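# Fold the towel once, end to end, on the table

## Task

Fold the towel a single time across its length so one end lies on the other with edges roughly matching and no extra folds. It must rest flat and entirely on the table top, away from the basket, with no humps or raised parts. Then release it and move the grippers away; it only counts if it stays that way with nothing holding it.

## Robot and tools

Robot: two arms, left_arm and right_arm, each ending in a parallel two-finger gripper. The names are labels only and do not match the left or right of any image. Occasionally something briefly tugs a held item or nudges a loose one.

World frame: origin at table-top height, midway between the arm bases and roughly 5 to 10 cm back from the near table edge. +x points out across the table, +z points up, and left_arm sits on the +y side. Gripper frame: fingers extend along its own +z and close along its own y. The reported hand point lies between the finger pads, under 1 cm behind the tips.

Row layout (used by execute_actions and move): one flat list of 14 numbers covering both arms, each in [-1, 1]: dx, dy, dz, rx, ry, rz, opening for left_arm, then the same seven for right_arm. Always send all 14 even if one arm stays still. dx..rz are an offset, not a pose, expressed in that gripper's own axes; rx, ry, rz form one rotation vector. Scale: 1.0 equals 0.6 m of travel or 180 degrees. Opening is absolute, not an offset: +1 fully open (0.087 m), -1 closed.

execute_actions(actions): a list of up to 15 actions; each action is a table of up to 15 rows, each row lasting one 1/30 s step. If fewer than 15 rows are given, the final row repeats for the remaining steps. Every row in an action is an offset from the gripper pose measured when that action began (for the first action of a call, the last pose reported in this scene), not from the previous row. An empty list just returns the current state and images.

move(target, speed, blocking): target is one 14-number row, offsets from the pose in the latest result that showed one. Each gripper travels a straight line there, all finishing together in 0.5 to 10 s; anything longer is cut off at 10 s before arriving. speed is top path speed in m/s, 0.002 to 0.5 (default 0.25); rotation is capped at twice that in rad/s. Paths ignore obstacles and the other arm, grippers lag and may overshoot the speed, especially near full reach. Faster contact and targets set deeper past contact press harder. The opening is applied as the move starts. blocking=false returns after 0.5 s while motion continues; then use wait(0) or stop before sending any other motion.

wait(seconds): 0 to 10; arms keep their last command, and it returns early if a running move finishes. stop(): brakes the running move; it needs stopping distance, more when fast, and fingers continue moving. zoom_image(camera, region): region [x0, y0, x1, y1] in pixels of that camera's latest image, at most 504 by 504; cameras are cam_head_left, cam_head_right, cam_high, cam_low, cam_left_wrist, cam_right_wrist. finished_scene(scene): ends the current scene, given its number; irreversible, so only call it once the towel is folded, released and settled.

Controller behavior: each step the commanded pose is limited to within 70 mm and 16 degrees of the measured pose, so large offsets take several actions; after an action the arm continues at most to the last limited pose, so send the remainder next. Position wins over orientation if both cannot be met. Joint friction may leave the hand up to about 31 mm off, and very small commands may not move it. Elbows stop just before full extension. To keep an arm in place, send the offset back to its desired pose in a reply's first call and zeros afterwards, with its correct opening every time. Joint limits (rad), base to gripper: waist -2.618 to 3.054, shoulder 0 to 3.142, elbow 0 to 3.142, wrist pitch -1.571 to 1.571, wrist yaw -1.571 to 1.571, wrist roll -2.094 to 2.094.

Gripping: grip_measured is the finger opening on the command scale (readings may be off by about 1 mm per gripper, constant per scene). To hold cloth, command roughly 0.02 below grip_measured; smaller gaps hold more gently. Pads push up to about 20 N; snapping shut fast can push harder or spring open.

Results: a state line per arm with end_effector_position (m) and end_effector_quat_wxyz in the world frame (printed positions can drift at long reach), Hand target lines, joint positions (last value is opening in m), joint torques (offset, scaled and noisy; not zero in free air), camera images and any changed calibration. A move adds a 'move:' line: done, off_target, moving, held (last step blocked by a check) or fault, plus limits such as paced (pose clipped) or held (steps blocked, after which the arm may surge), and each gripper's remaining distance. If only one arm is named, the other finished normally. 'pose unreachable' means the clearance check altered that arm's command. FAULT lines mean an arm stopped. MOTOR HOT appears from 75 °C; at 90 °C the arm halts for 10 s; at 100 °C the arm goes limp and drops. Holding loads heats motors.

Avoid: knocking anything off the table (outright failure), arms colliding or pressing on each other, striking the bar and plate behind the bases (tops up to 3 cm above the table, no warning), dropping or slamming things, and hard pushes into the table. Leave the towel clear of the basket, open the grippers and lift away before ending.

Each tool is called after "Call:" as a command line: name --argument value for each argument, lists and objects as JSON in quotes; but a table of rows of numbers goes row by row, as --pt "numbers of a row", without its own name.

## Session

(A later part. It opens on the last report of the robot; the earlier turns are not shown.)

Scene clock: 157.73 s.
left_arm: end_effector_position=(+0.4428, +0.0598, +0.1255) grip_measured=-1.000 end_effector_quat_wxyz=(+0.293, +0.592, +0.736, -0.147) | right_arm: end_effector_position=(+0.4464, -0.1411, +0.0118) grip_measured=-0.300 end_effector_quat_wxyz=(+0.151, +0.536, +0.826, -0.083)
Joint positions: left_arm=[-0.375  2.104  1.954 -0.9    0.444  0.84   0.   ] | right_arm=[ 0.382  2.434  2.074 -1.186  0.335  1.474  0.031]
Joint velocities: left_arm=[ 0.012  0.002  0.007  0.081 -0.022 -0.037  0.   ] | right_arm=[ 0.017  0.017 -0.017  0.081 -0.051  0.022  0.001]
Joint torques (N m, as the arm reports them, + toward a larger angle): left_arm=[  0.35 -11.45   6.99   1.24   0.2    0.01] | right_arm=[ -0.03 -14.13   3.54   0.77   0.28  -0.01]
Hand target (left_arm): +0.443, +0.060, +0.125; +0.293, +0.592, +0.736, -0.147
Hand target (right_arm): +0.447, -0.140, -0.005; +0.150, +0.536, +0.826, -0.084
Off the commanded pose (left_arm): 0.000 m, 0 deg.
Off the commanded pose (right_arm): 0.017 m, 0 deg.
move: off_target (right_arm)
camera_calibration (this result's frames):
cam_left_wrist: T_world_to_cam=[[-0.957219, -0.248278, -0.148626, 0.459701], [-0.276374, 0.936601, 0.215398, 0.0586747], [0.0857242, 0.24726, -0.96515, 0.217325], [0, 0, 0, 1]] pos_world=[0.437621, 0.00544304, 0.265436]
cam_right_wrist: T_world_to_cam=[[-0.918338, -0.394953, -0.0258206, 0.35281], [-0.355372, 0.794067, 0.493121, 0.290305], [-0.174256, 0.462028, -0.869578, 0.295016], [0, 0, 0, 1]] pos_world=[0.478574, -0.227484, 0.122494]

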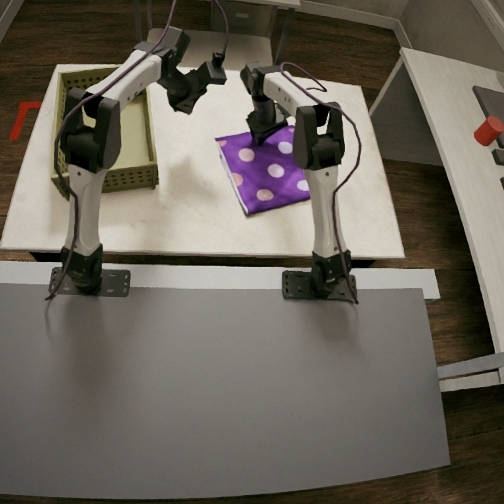

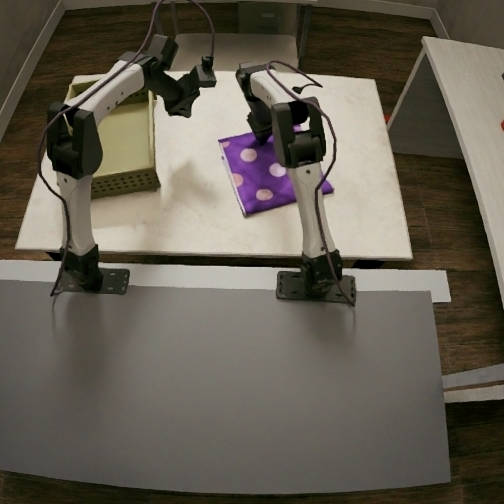

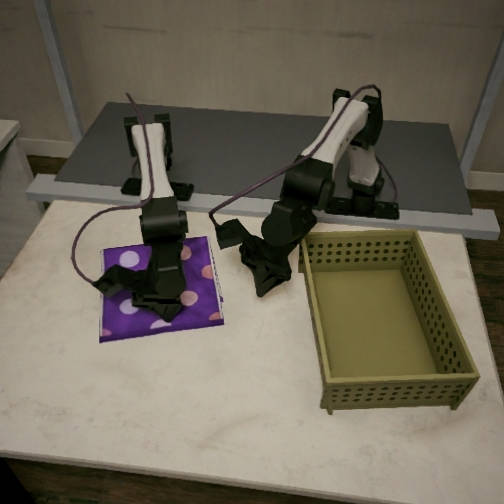

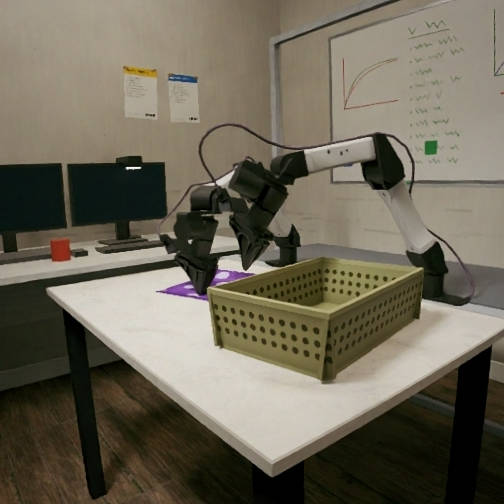

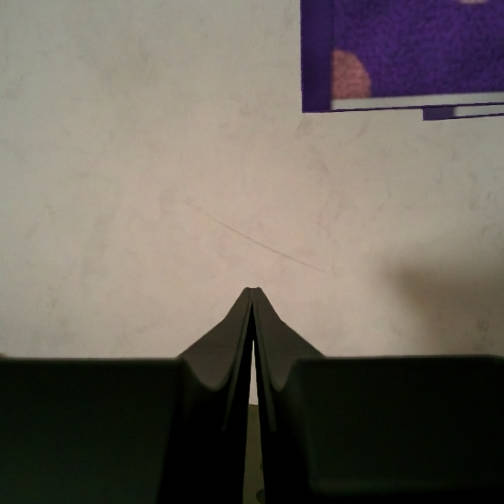

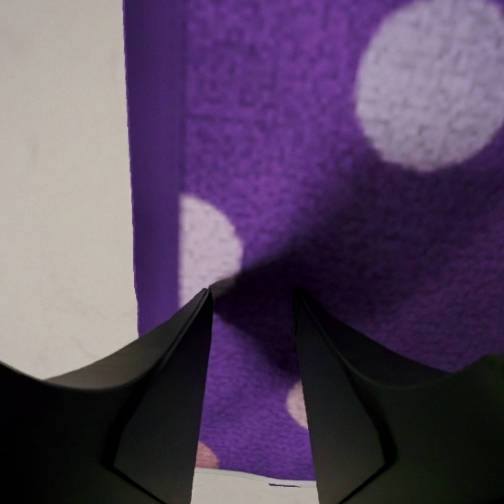

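Call:
execute_actions --actions '[[[0,0,0,0,0,0,-1,0.007,0,0.02,0.01,0,0,-0.45]],[[0,0,0,0,0,0,-1,0.007,0,0.02,0,0,0,-0.6]],[[0,0,0,0,0,0,-1,0.007,0,0.02,0,0,0,-0.75]],[[0,0,0,0,0,0,-1,0.007,0,0.02,0,0,0,-0.88]],[[0,0,0,0,0,0,-1,0.007,0,0.02,0,0,0,-0.97]]]'

Call:
move --target '[0,0,0,0,0,0,-1,-0.08,-0.08,-0.2,0,0,0,-0.98]' --speed 0.08

Scene clock: 161.83 s.
left_arm: end_effector_position=(+0.4428, +0.0598, +0.1255) grip_measured=-1.000 end_effector_quat_wxyz=(+0.293, +0.592, +0.736, -0.147) | right_arm: end_effector_position=(+0.4518, -0.1392, +0.0123) grip_measured=-0.950 end_effector_quat_wxyz=(+0.155, +0.537, +0.825, -0.078)
Joint positions: left_arm=[-0.375  2.104  1.954 -0.9    0.444  0.84   0.   ] | right_arm=[ 0.382  2.445  2.095 -1.181  0.335  1.474  0.002]
Joint velocities: left_arm=[ 0.002  0.007 -0.002 -0.007  0.007 -0.007  0.   ] | right_arm=[-0.007  0.012  0.017 -0.037 -0.037 -0.051 -0.   ]
Joint torques (N m, as the arm reports them, + toward a larger angle): left_arm=[  0.2  -11.55   6.99   1.22   0.16   0.  ] | right_arm=[ -0.14 -15.08   3.65   0.7    0.28  -0.03]
Hand target (left_arm): +0.443, +0.060, +0.125; +0.293, +0.592, +0.736, -0.147
Hand target (right_arm): +0.451, -0.140, -0.000; +0.154, +0.537, +0.826, -0.079
Off the commanded pose (left_arm): 0.000 m, 0 deg.
Off the commanded pose (right_arm): 0.013 m, 0 deg.
camera_calibration (this result's frames):
cam_left_wrist: T_world_to_cam=[[-0.957219, -0.248278, -0.148626, 0.459701], [-0.276374, 0.936601, 0.215398, 0.0586747], [0.0857242, 0.24726, -0.96515, 0.217325], [0, 0, 0, 1]] pos_world=[0.437621, 0.00544304, 0.265436]
cam_right_wrist: T_world_to_cam=[[-0.917863, -0.394889, -0.0398887, 0.358443], [-0.362019, 0.791765, 0.491986, 0.293152], [-0.162697, 0.466016, -0.869689, 0.290925], [0, 0, 0, 1]] pos_world=[0.482461, -0.226138, 0.123085]

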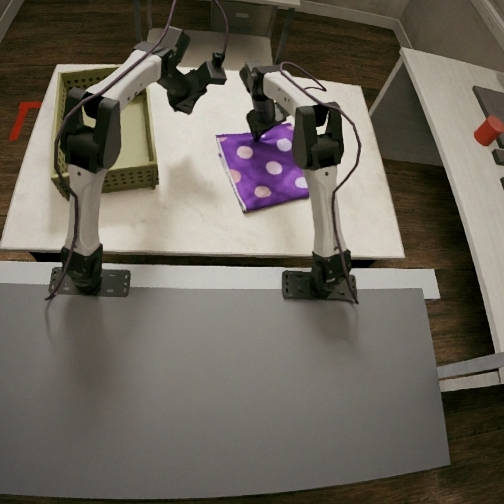

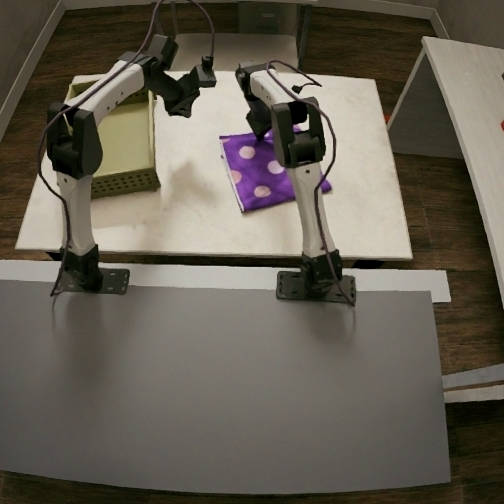

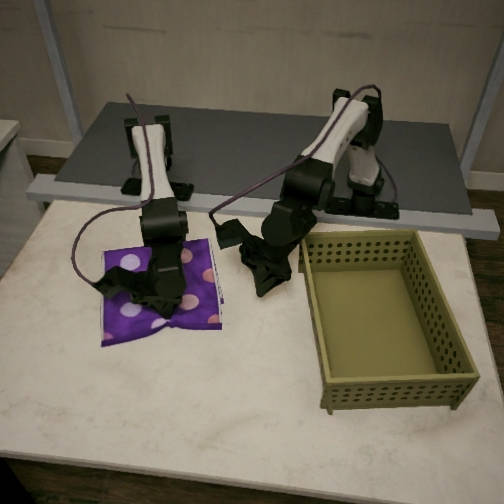

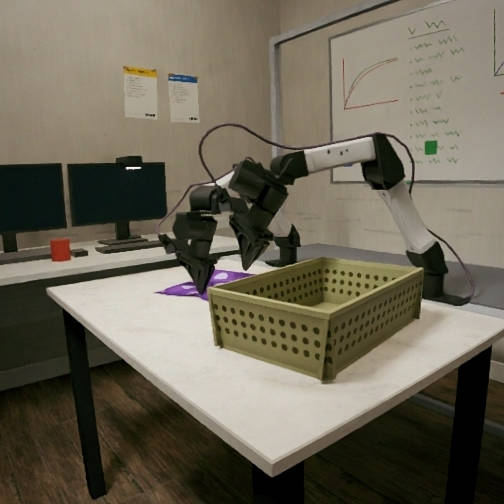

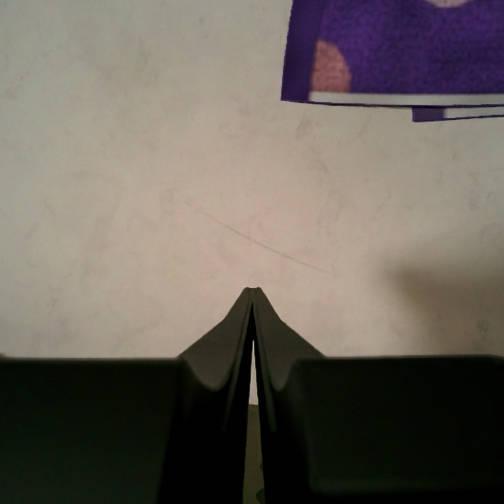

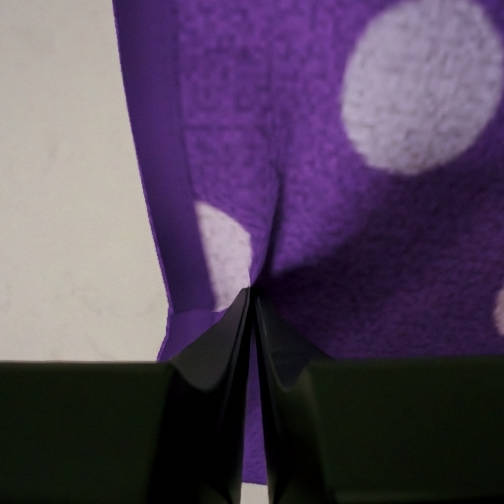

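Scene clock: 164.07 s.
left_arm: end_effector_position=(+0.4428, +0.0598, +0.1255) grip_measured=-1.000 end_effector_quat_wxyz=(+0.293, +0.592, +0.736, -0.147) | right_arm: end_effector_position=(+0.4019, -0.1600, +0.1272) grip_measured=-0.950 end_effector_quat_wxyz=(+0.148, +0.535, +0.827, -0.087)
Joint positions: left_arm=[-0.375  2.104  1.954 -0.9    0.444  0.84   0.   ] | right_arm=[ 0.373  2.228  2.184 -1.507  0.335  1.462  0.002]
Joint velocities: left_arm=[-0.012 -0.012  0.002  0.081 -0.022 -0.022  0.   ] | right_arm=[-0.002 -0.007 -0.012  0.051 -0.007  0.007 -0.001]
Joint torques (N m, as the arm reports them, + toward a larger angle): left_arm=[  0.21 -11.59   6.96   1.23   0.16  -0.03] | right_arm=[ -1.17 -15.53   8.3    0.24   0.27  -0.13]
Hand target (left_arm): +0.443, +0.060, +0.125; +0.293, +0.592, +0.736, -0.147
Hand target (right_arm): +0.404, -0.165, +0.139; +0.156, +0.537, +0.825, -0.077
Off the commanded pose (left_arm): 0.000 m, 0 deg.
Off the commanded pose (right_arm): 0.014 m, 1 deg.
move: off_target (right_arm)
camera_calibration (this result's frames):
cam_left_wrist: T_world_to_cam=[[-0.957219, -0.248278, -0.148626, 0.459701], [-0.276374, 0.936601, 0.215398, 0.0586747], [0.0857242, 0.24726, -0.96515, 0.217325], [0, 0, 0, 1]] pos_world=[0.437621, 0.00544304, 0.265436]
cam_right_wrist: T_world_to_cam=[[-0.917764, -0.396784, -0.016459, 0.305678], [-0.352571, 0.795026, 0.493586, 0.23154], [-0.182762, 0.458798, -0.869541, 0.399305], [0, 0, 0, 1]] pos_world=[0.435152, -0.245992, 0.237959]

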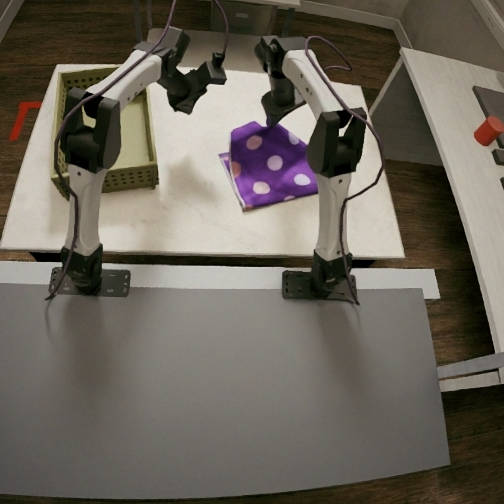

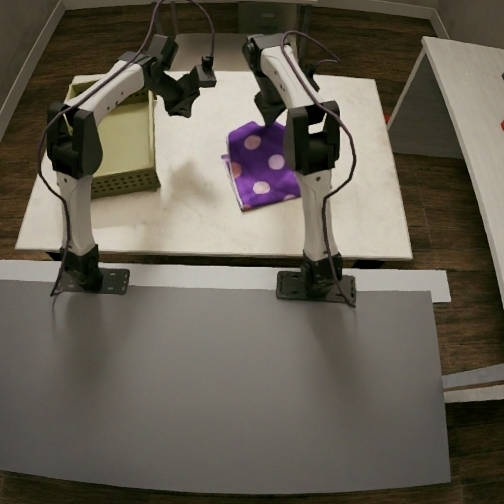

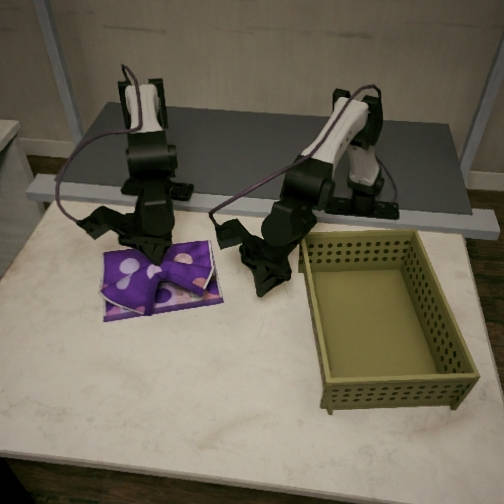

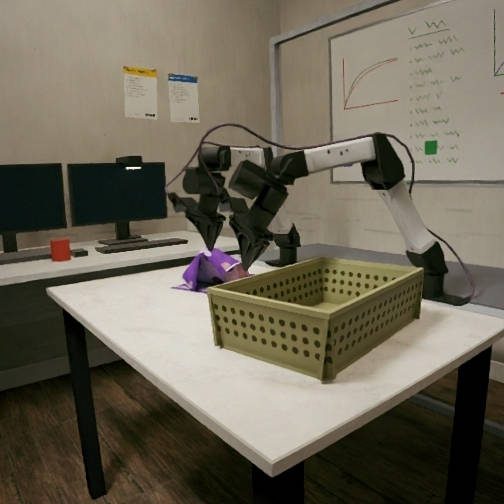

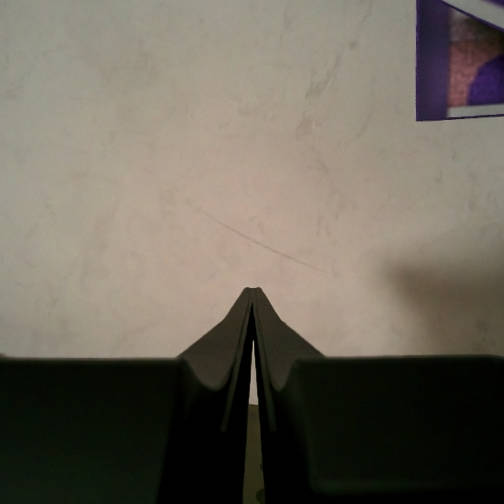

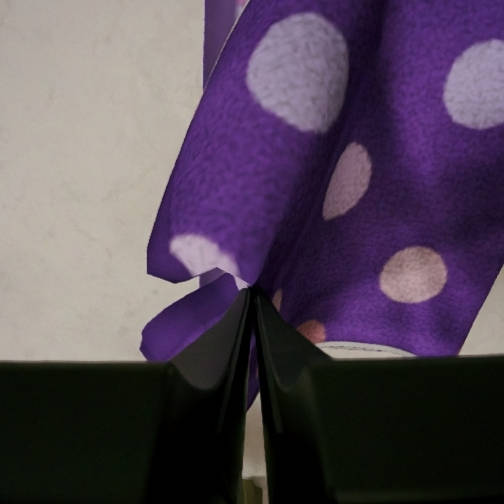

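Call:
move --target '[0,0,0,0,0,0,-1,-0.006,-0.36,-0.03,0,0,0,-0.98]' --speed 0.08

Scene clock: 167.67 s.
left_arm: end_effector_position=(+0.4428, +0.0598, +0.1255) grip_measured=-1.000 end_effector_quat_wxyz=(+0.293, +0.592, +0.736, -0.147) | right_arm: end_effector_position=(+0.2088, -0.2424, +0.1408) grip_measured=-0.950 end_effector_quat_wxyz=(+0.153, +0.535, +0.827, -0.083)
Joint positions: left_arm=[-0.375  2.104  1.954 -0.9    0.444  0.84   0.   ] | right_arm=[ 0.298  1.358  1.198 -1.354  0.335  1.382  0.002]
Joint velocities: left_arm=[ 0.002 -0.022 -0.012  0.022  0.007 -0.022  0.   ] | right_arm=[ 0.007  0.012 -0.002  0.037 -0.007 -0.081 -0.002]
Joint torques (N m, as the arm reports them, + toward a larger angle): left_arm=[  0.45 -11.41   6.91   1.19   0.16   0.01] | right_arm=[-1.21 -6.49  5.12  0.34  0.24 -0.14]
Hand target (left_arm): +0.443, +0.060, +0.125; +0.293, +0.592, +0.736, -0.147
Hand target (right_arm): +0.203, -0.246, +0.139; +0.148, +0.535, +0.827, -0.086
Off the commanded pose (left_arm): 0.000 m, 0 deg.
Off the commanded pose (right_arm): 0.007 m, 1 deg.
move: done
camera_calibration (this result's frames):
cam_left_wrist: T_world_to_cam=[[-0.957219, -0.248278, -0.148626, 0.459701], [-0.276374, 0.936601, 0.215398, 0.0586747], [0.0857242, 0.24726, -0.96515, 0.217325], [0, 0, 0, 1]] pos_world=[0.437621, 0.00544304, 0.265436]
cam_right_wrist: T_world_to_cam=[[-0.91719, -0.397523, -0.0271551, 0.0972267], [-0.35888, 0.794575, 0.489751, 0.224008], [-0.173111, 0.45894, -0.871439, 0.411861], [0, 0, 0, 1]] pos_world=[0.240865, -0.328361, 0.251844]

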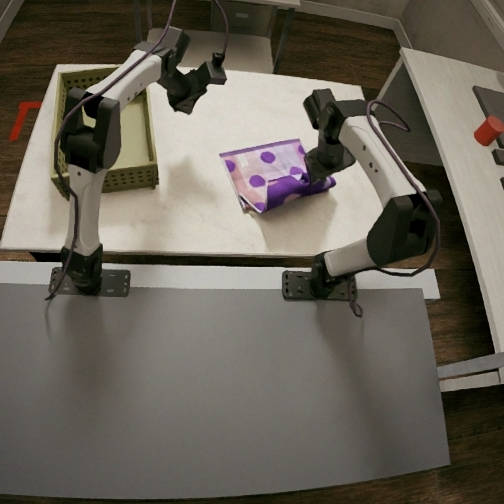

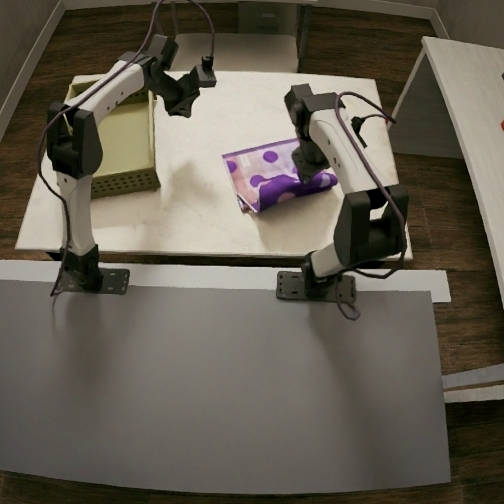

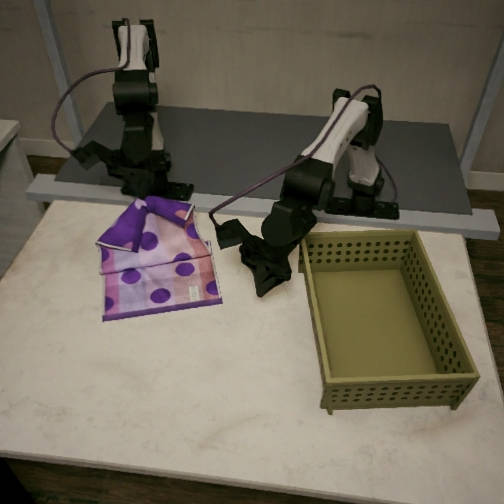

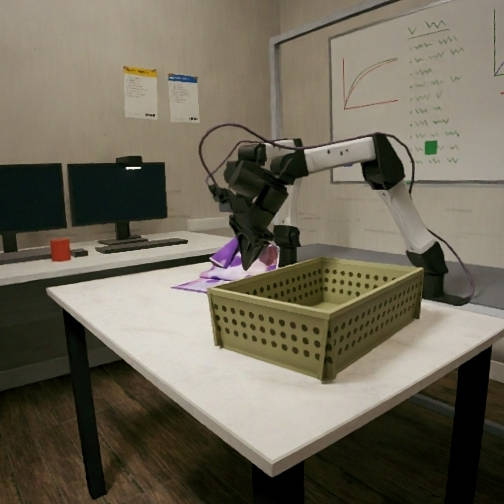

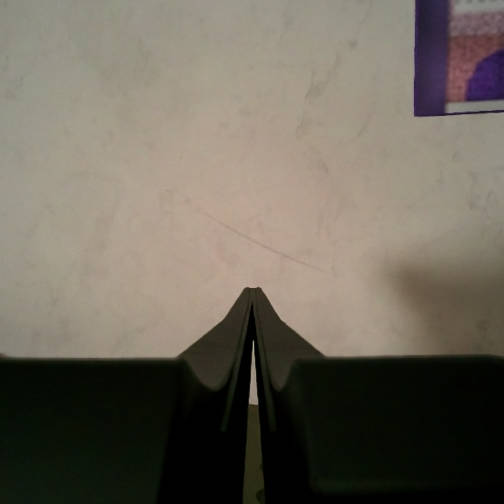

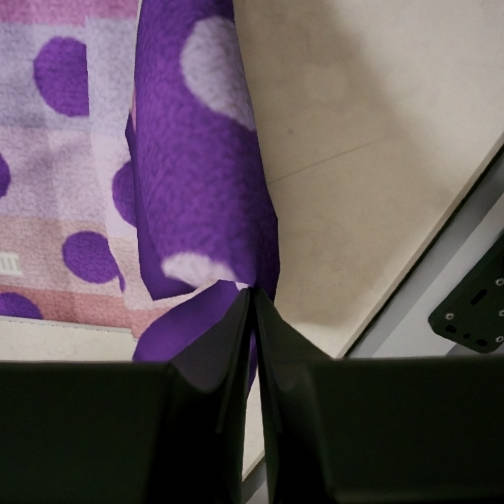

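Call:
move --target '[-0.158,-0.177,0.23,0,0,0,-1,-0.058,0.009,-0.155,0,0,0,-0.98]' --speed 0.1

Call:
move --target '[0.042,-0.009,0.055,0,0,0,-1,0,0,0,0,0,0,-0.98]' --speed 0.05

Scene clock: 170.97 s.
left_arm: end_effector_position=(+0.3817, -0.1157, +0.0560) grip_measured=-1.000 end_effector_quat_wxyz=(+0.280, +0.596, +0.737, -0.155) | right_arm: end_effector_position=(+0.2121, -0.2397, +0.2309) grip_measured=-0.950 end_effector_quat_wxyz=(+0.192, +0.520, +0.832, -0.028)
Joint positions: left_arm=[-0.758  2.316  2.021 -0.665  0.252  0.503  0.   ] | right_arm=[ 0.286  1.341  1.545 -1.568  0.308  1.316  0.002]
Joint velocities: left_arm=[ 0.002 -0.007  0.012  0.007 -0.037 -0.066  0.   ] | right_arm=[ 0.002 -0.002 -0.007  0.051 -0.007 -0.037 -0.001]
Joint torques (N m, as the arm reports them, + toward a larger angle): left_arm=[  0.33 -12.38   9.19   1.51  -0.02   0.  ] | right_arm=[-1.21 -5.76  8.02  0.62  0.2  -0.13]
Hand target (left_arm): +0.389, -0.120, +0.061; +0.293, +0.591, +0.736, -0.151
Hand target (right_arm): +0.212, -0.242, +0.239; +0.200, +0.521, +0.830, -0.018
Off the commanded pose (left_arm): 0.009 m, 2 deg.
Off the commanded pose (right_arm): 0.010 m, 8 deg.
joint sent to its limit (right arm) — the command would take joint 4 (wrist pitch) past its lower limit, so that joint was sent only as far as its limit.
move: off_target (right_arm)
camera_calibration (this result's frames):
cam_left_wrist: T_world_to_cam=[[-0.964276, -0.234013, -0.124133, 0.350309], [-0.257328, 0.938732, 0.229268, 0.213272], [0.0628759, 0.25302, -0.965416, 0.208332], [0, 0, 0, 1]] pos_world=[0.379577, -0.17094, 0.195716]
cam_right_wrist: T_world_to_cam=[[-0.883054, -0.443049, -0.154674, 0.115053], [-0.459504, 0.749455, 0.476627, 0.19247], [-0.0952477, 0.491961, -0.865391, 0.479794], [0, 0, 0, 1]] pos_world=[0.235738, -0.329313, 0.341269]

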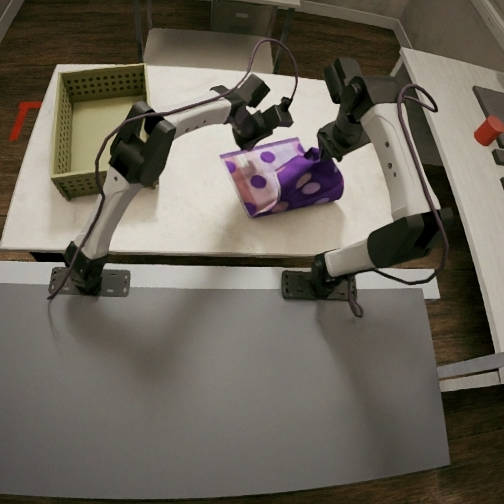

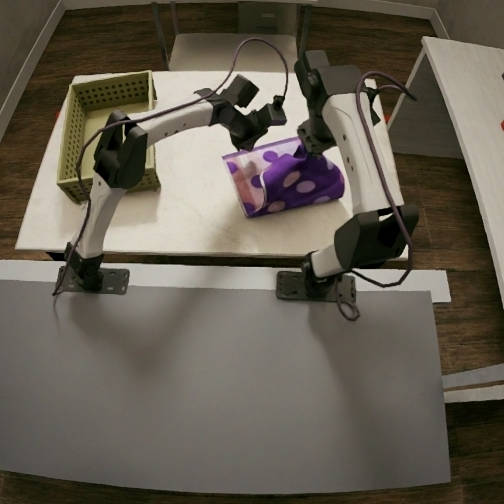

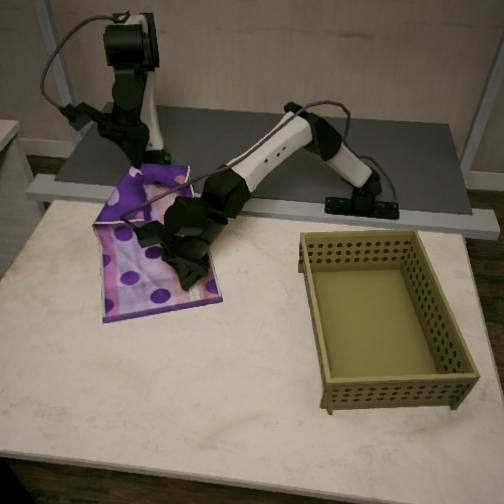

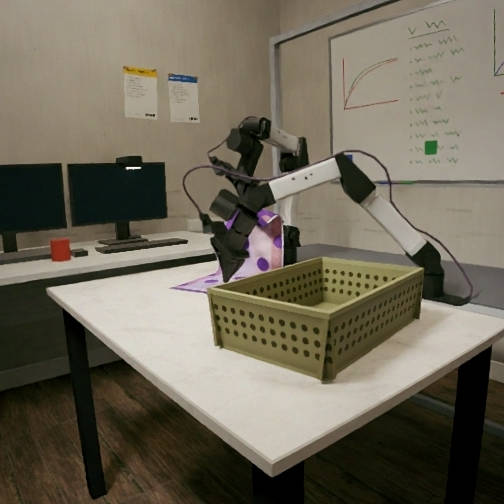

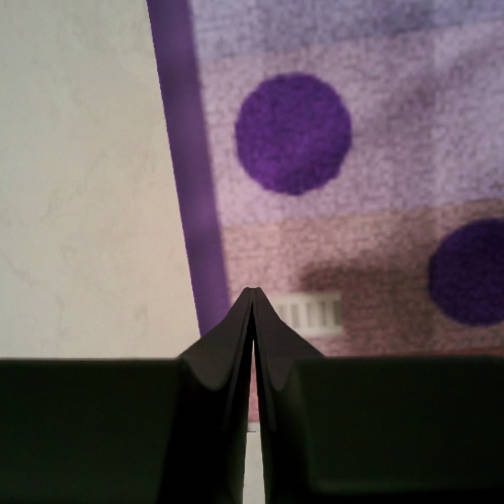

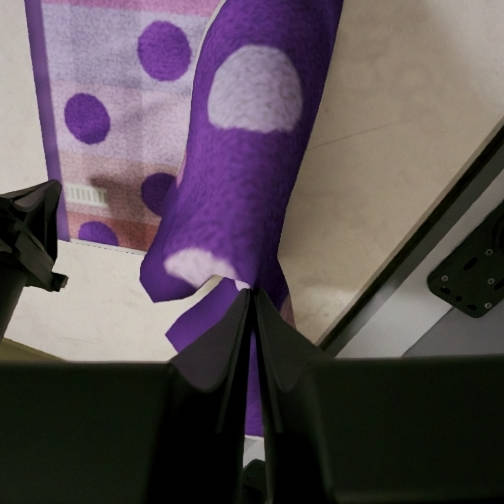

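Scene clock: 172.20 s.
left_arm: end_effector_position=(+0.3850, -0.1185, +0.0310) grip_measured=-1.000 end_effector_quat_wxyz=(+0.293, +0.595, +0.732, -0.156) | right_arm: end_effector_position=(+0.2121, -0.2397, +0.2309) grip_measured=-0.950 end_effector_quat_wxyz=(+0.192, +0.520, +0.832, -0.028)
Joint positions: left_arm=[-0.758  2.322  1.917 -0.528  0.251  0.503  0.   ] | right_arm=[ 0.286  1.341  1.545 -1.568  0.308  1.316  0.002]
Joint velocities: left_arm=[ 0.002  0.002  0.012  0.022 -0.022 -0.051  0.   ] | right_arm=[-0.017  0.007 -0.022  0.022 -0.007 -0.051 -0.001]
Joint torques (N m, as the arm reports them, + toward a larger angle): left_arm=[  0.22 -11.89   5.38   1.53   0.08  -0.03] | right_arm=[-0.13 -4.4   6.21  0.66  0.26 -0.04]
Hand target (left_arm): +0.381, -0.116, +0.014; +0.280, +0.596, +0.737, -0.155
Hand target (right_arm): +0.212, -0.240, +0.231; +0.192, +0.520, +0.832, -0.028
Off the commanded pose (left_arm): 0.018 m, 2 deg.
Off the commanded pose (right_arm): 0.000 m, 0 deg.
move: off_target (left_arm)
camera_calibration (this result's frames):
cam_left_wrist: T_world_to_cam=[[-0.961633, -0.236529, -0.138982, 0.348822], [-0.261691, 0.942927, 0.20593, 0.225365], [0.0823412, 0.234399, -0.968647, 0.175026], [0, 0, 0, 1]] pos_world=[0.380003, -0.171022, 0.171609]
cam_right_wrist: T_world_to_cam=[[-0.883054, -0.443049, -0.154674, 0.115053], [-0.459504, 0.749455, 0.476627, 0.19247], [-0.0952477, 0.491961, -0.865391, 0.479794], [0, 0, 0, 1]] pos_world=[0.235738, -0.329313, 0.341269]

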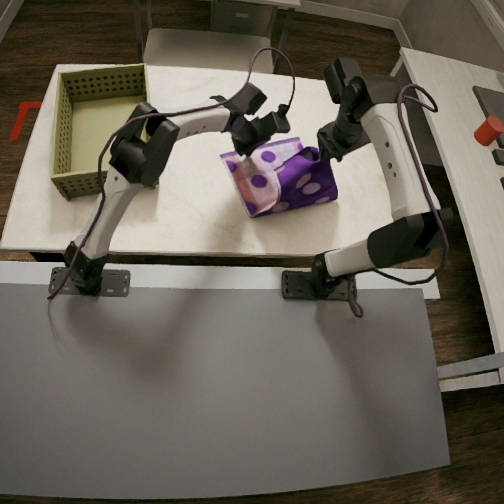

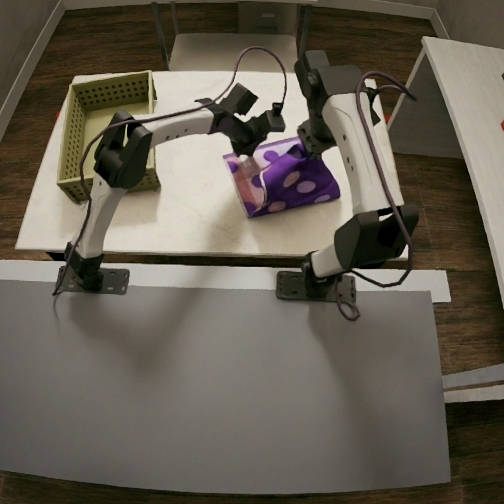

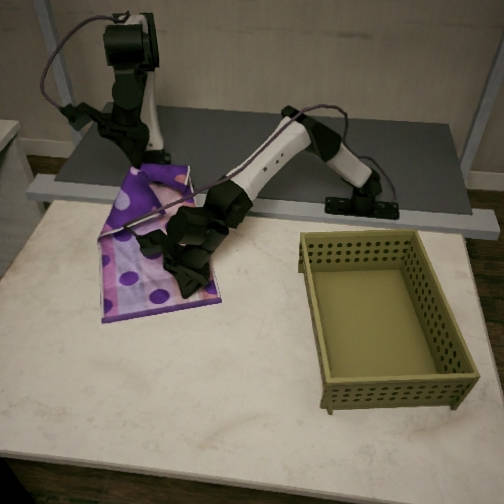

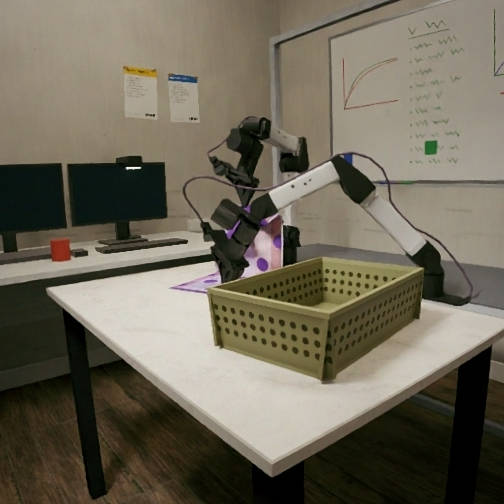

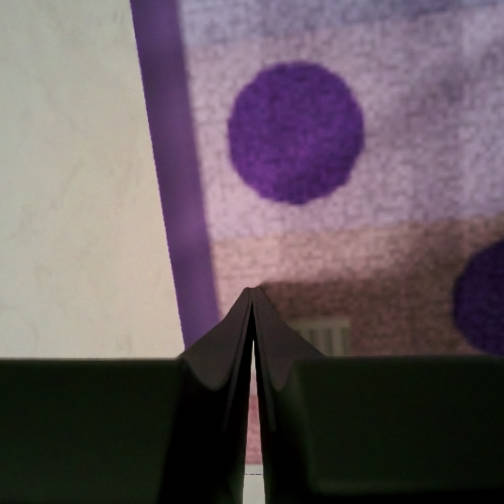

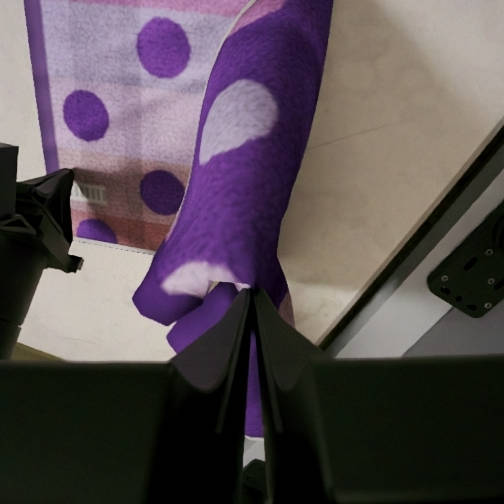

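Call:
move --target '[0.012,0,0.016,0,0,0,-1,0.03,-0.125,0.05,0,0,0,-0.98]' --speed 0.05

Scene clock: 174.50 s.
left_arm: end_effector_position=(+0.3886, -0.1220, +0.0338) grip_measured=-1.000 end_effector_quat_wxyz=(+0.304, +0.594, +0.728, -0.157) | right_arm: end_effector_position=(+0.1464, -0.2651, +0.1859) grip_measured=-0.950 end_effector_quat_wxyz=(+0.186, +0.519, +0.833, -0.036)
Joint positions: left_arm=[-0.758  2.322  1.917 -0.505  0.251  0.503  0.   ] | right_arm=[ 0.222  1.043  1.189 -1.512  0.298  1.251  0.002]
Joint velocities: left_arm=[-0.002 -0.002 -0.017  0.037  0.022 -0.037  0.   ] | right_arm=[-0.002 -0.012 -0.007  0.022  0.022 -0.022 -0.001]
Joint torques (N m, as the arm reports them, + toward a larger angle): left_arm=[  0.44 -12.14   5.32   1.58   0.07   0.  ] | right_arm=[-1.21 -2.99  4.93  0.87  0.18 -0.14]
Hand target (left_arm): +0.386, -0.118, +0.019; +0.293, +0.595, +0.732, -0.156
Hand target (right_arm): +0.149, -0.266, +0.185; +0.192, +0.520, +0.832, -0.028
Off the commanded pose (left_arm): 0.015 m, 1 deg.
Off the commanded pose (right_arm): 0.002 m, 1 deg.
move: off_target (left_arm)
camera_calibration (this result's frames):
cam_left_wrist: T_world_to_cam=[[-0.959309, -0.238659, -0.150894, 0.351059], [-0.264714, 0.94612, 0.186505, 0.231289], [0.0982522, 0.21886, -0.970797, 0.170255], [0, 0, 0, 1]] pos_world=[0.381272, -0.172305, 0.175119]
cam_right_wrist: T_world_to_cam=[[-0.886734, -0.442292, -0.13446, 0.0358336], [-0.448732, 0.753636, 0.480283, 0.201595], [-0.111092, 0.48622, -0.866746, 0.448133], [0, 0, 0, 1]] pos_world=[0.172021, -0.353971, 0.296413]

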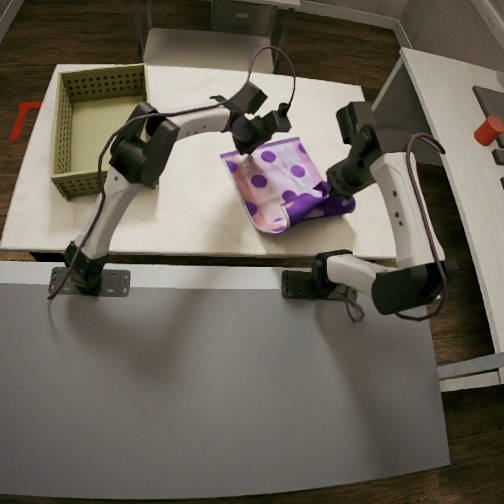

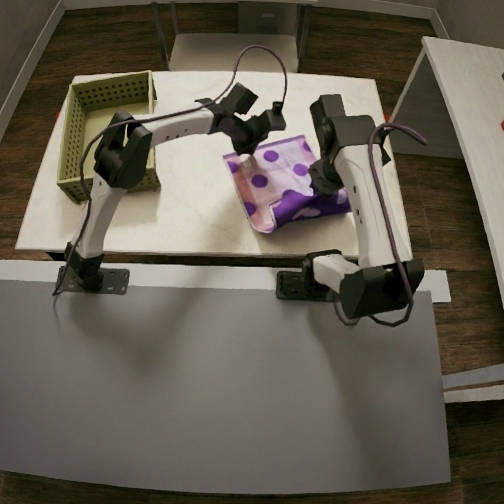

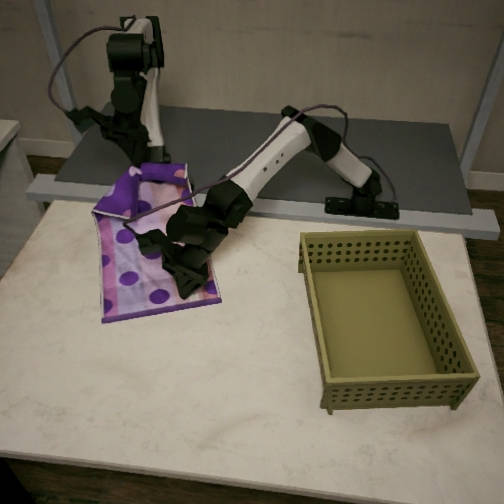

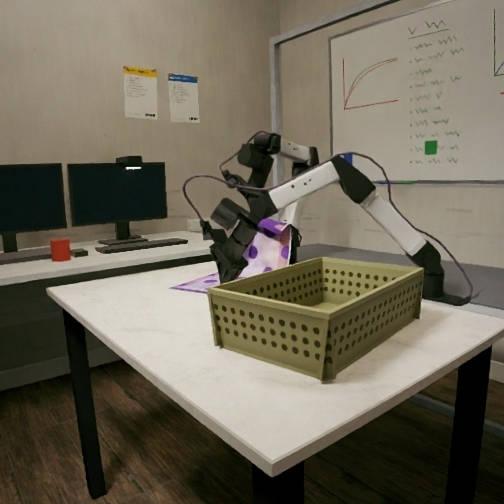

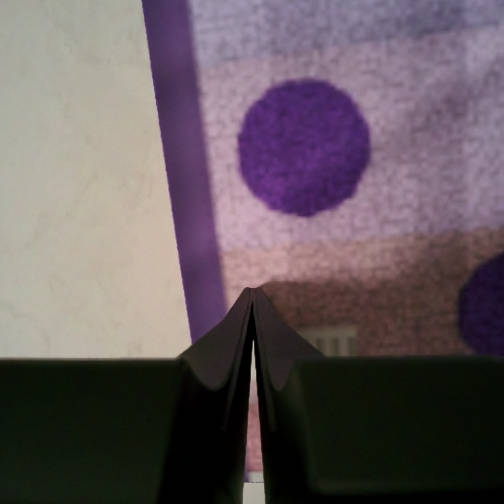

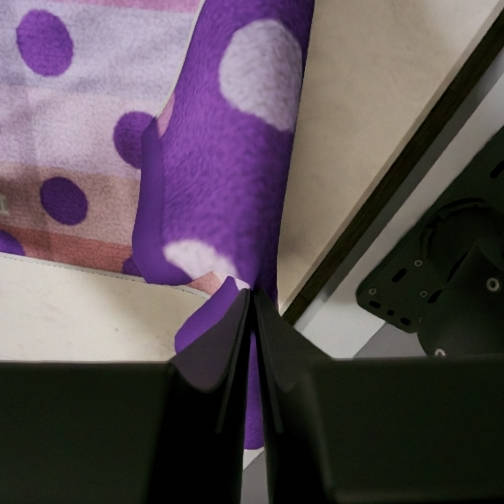

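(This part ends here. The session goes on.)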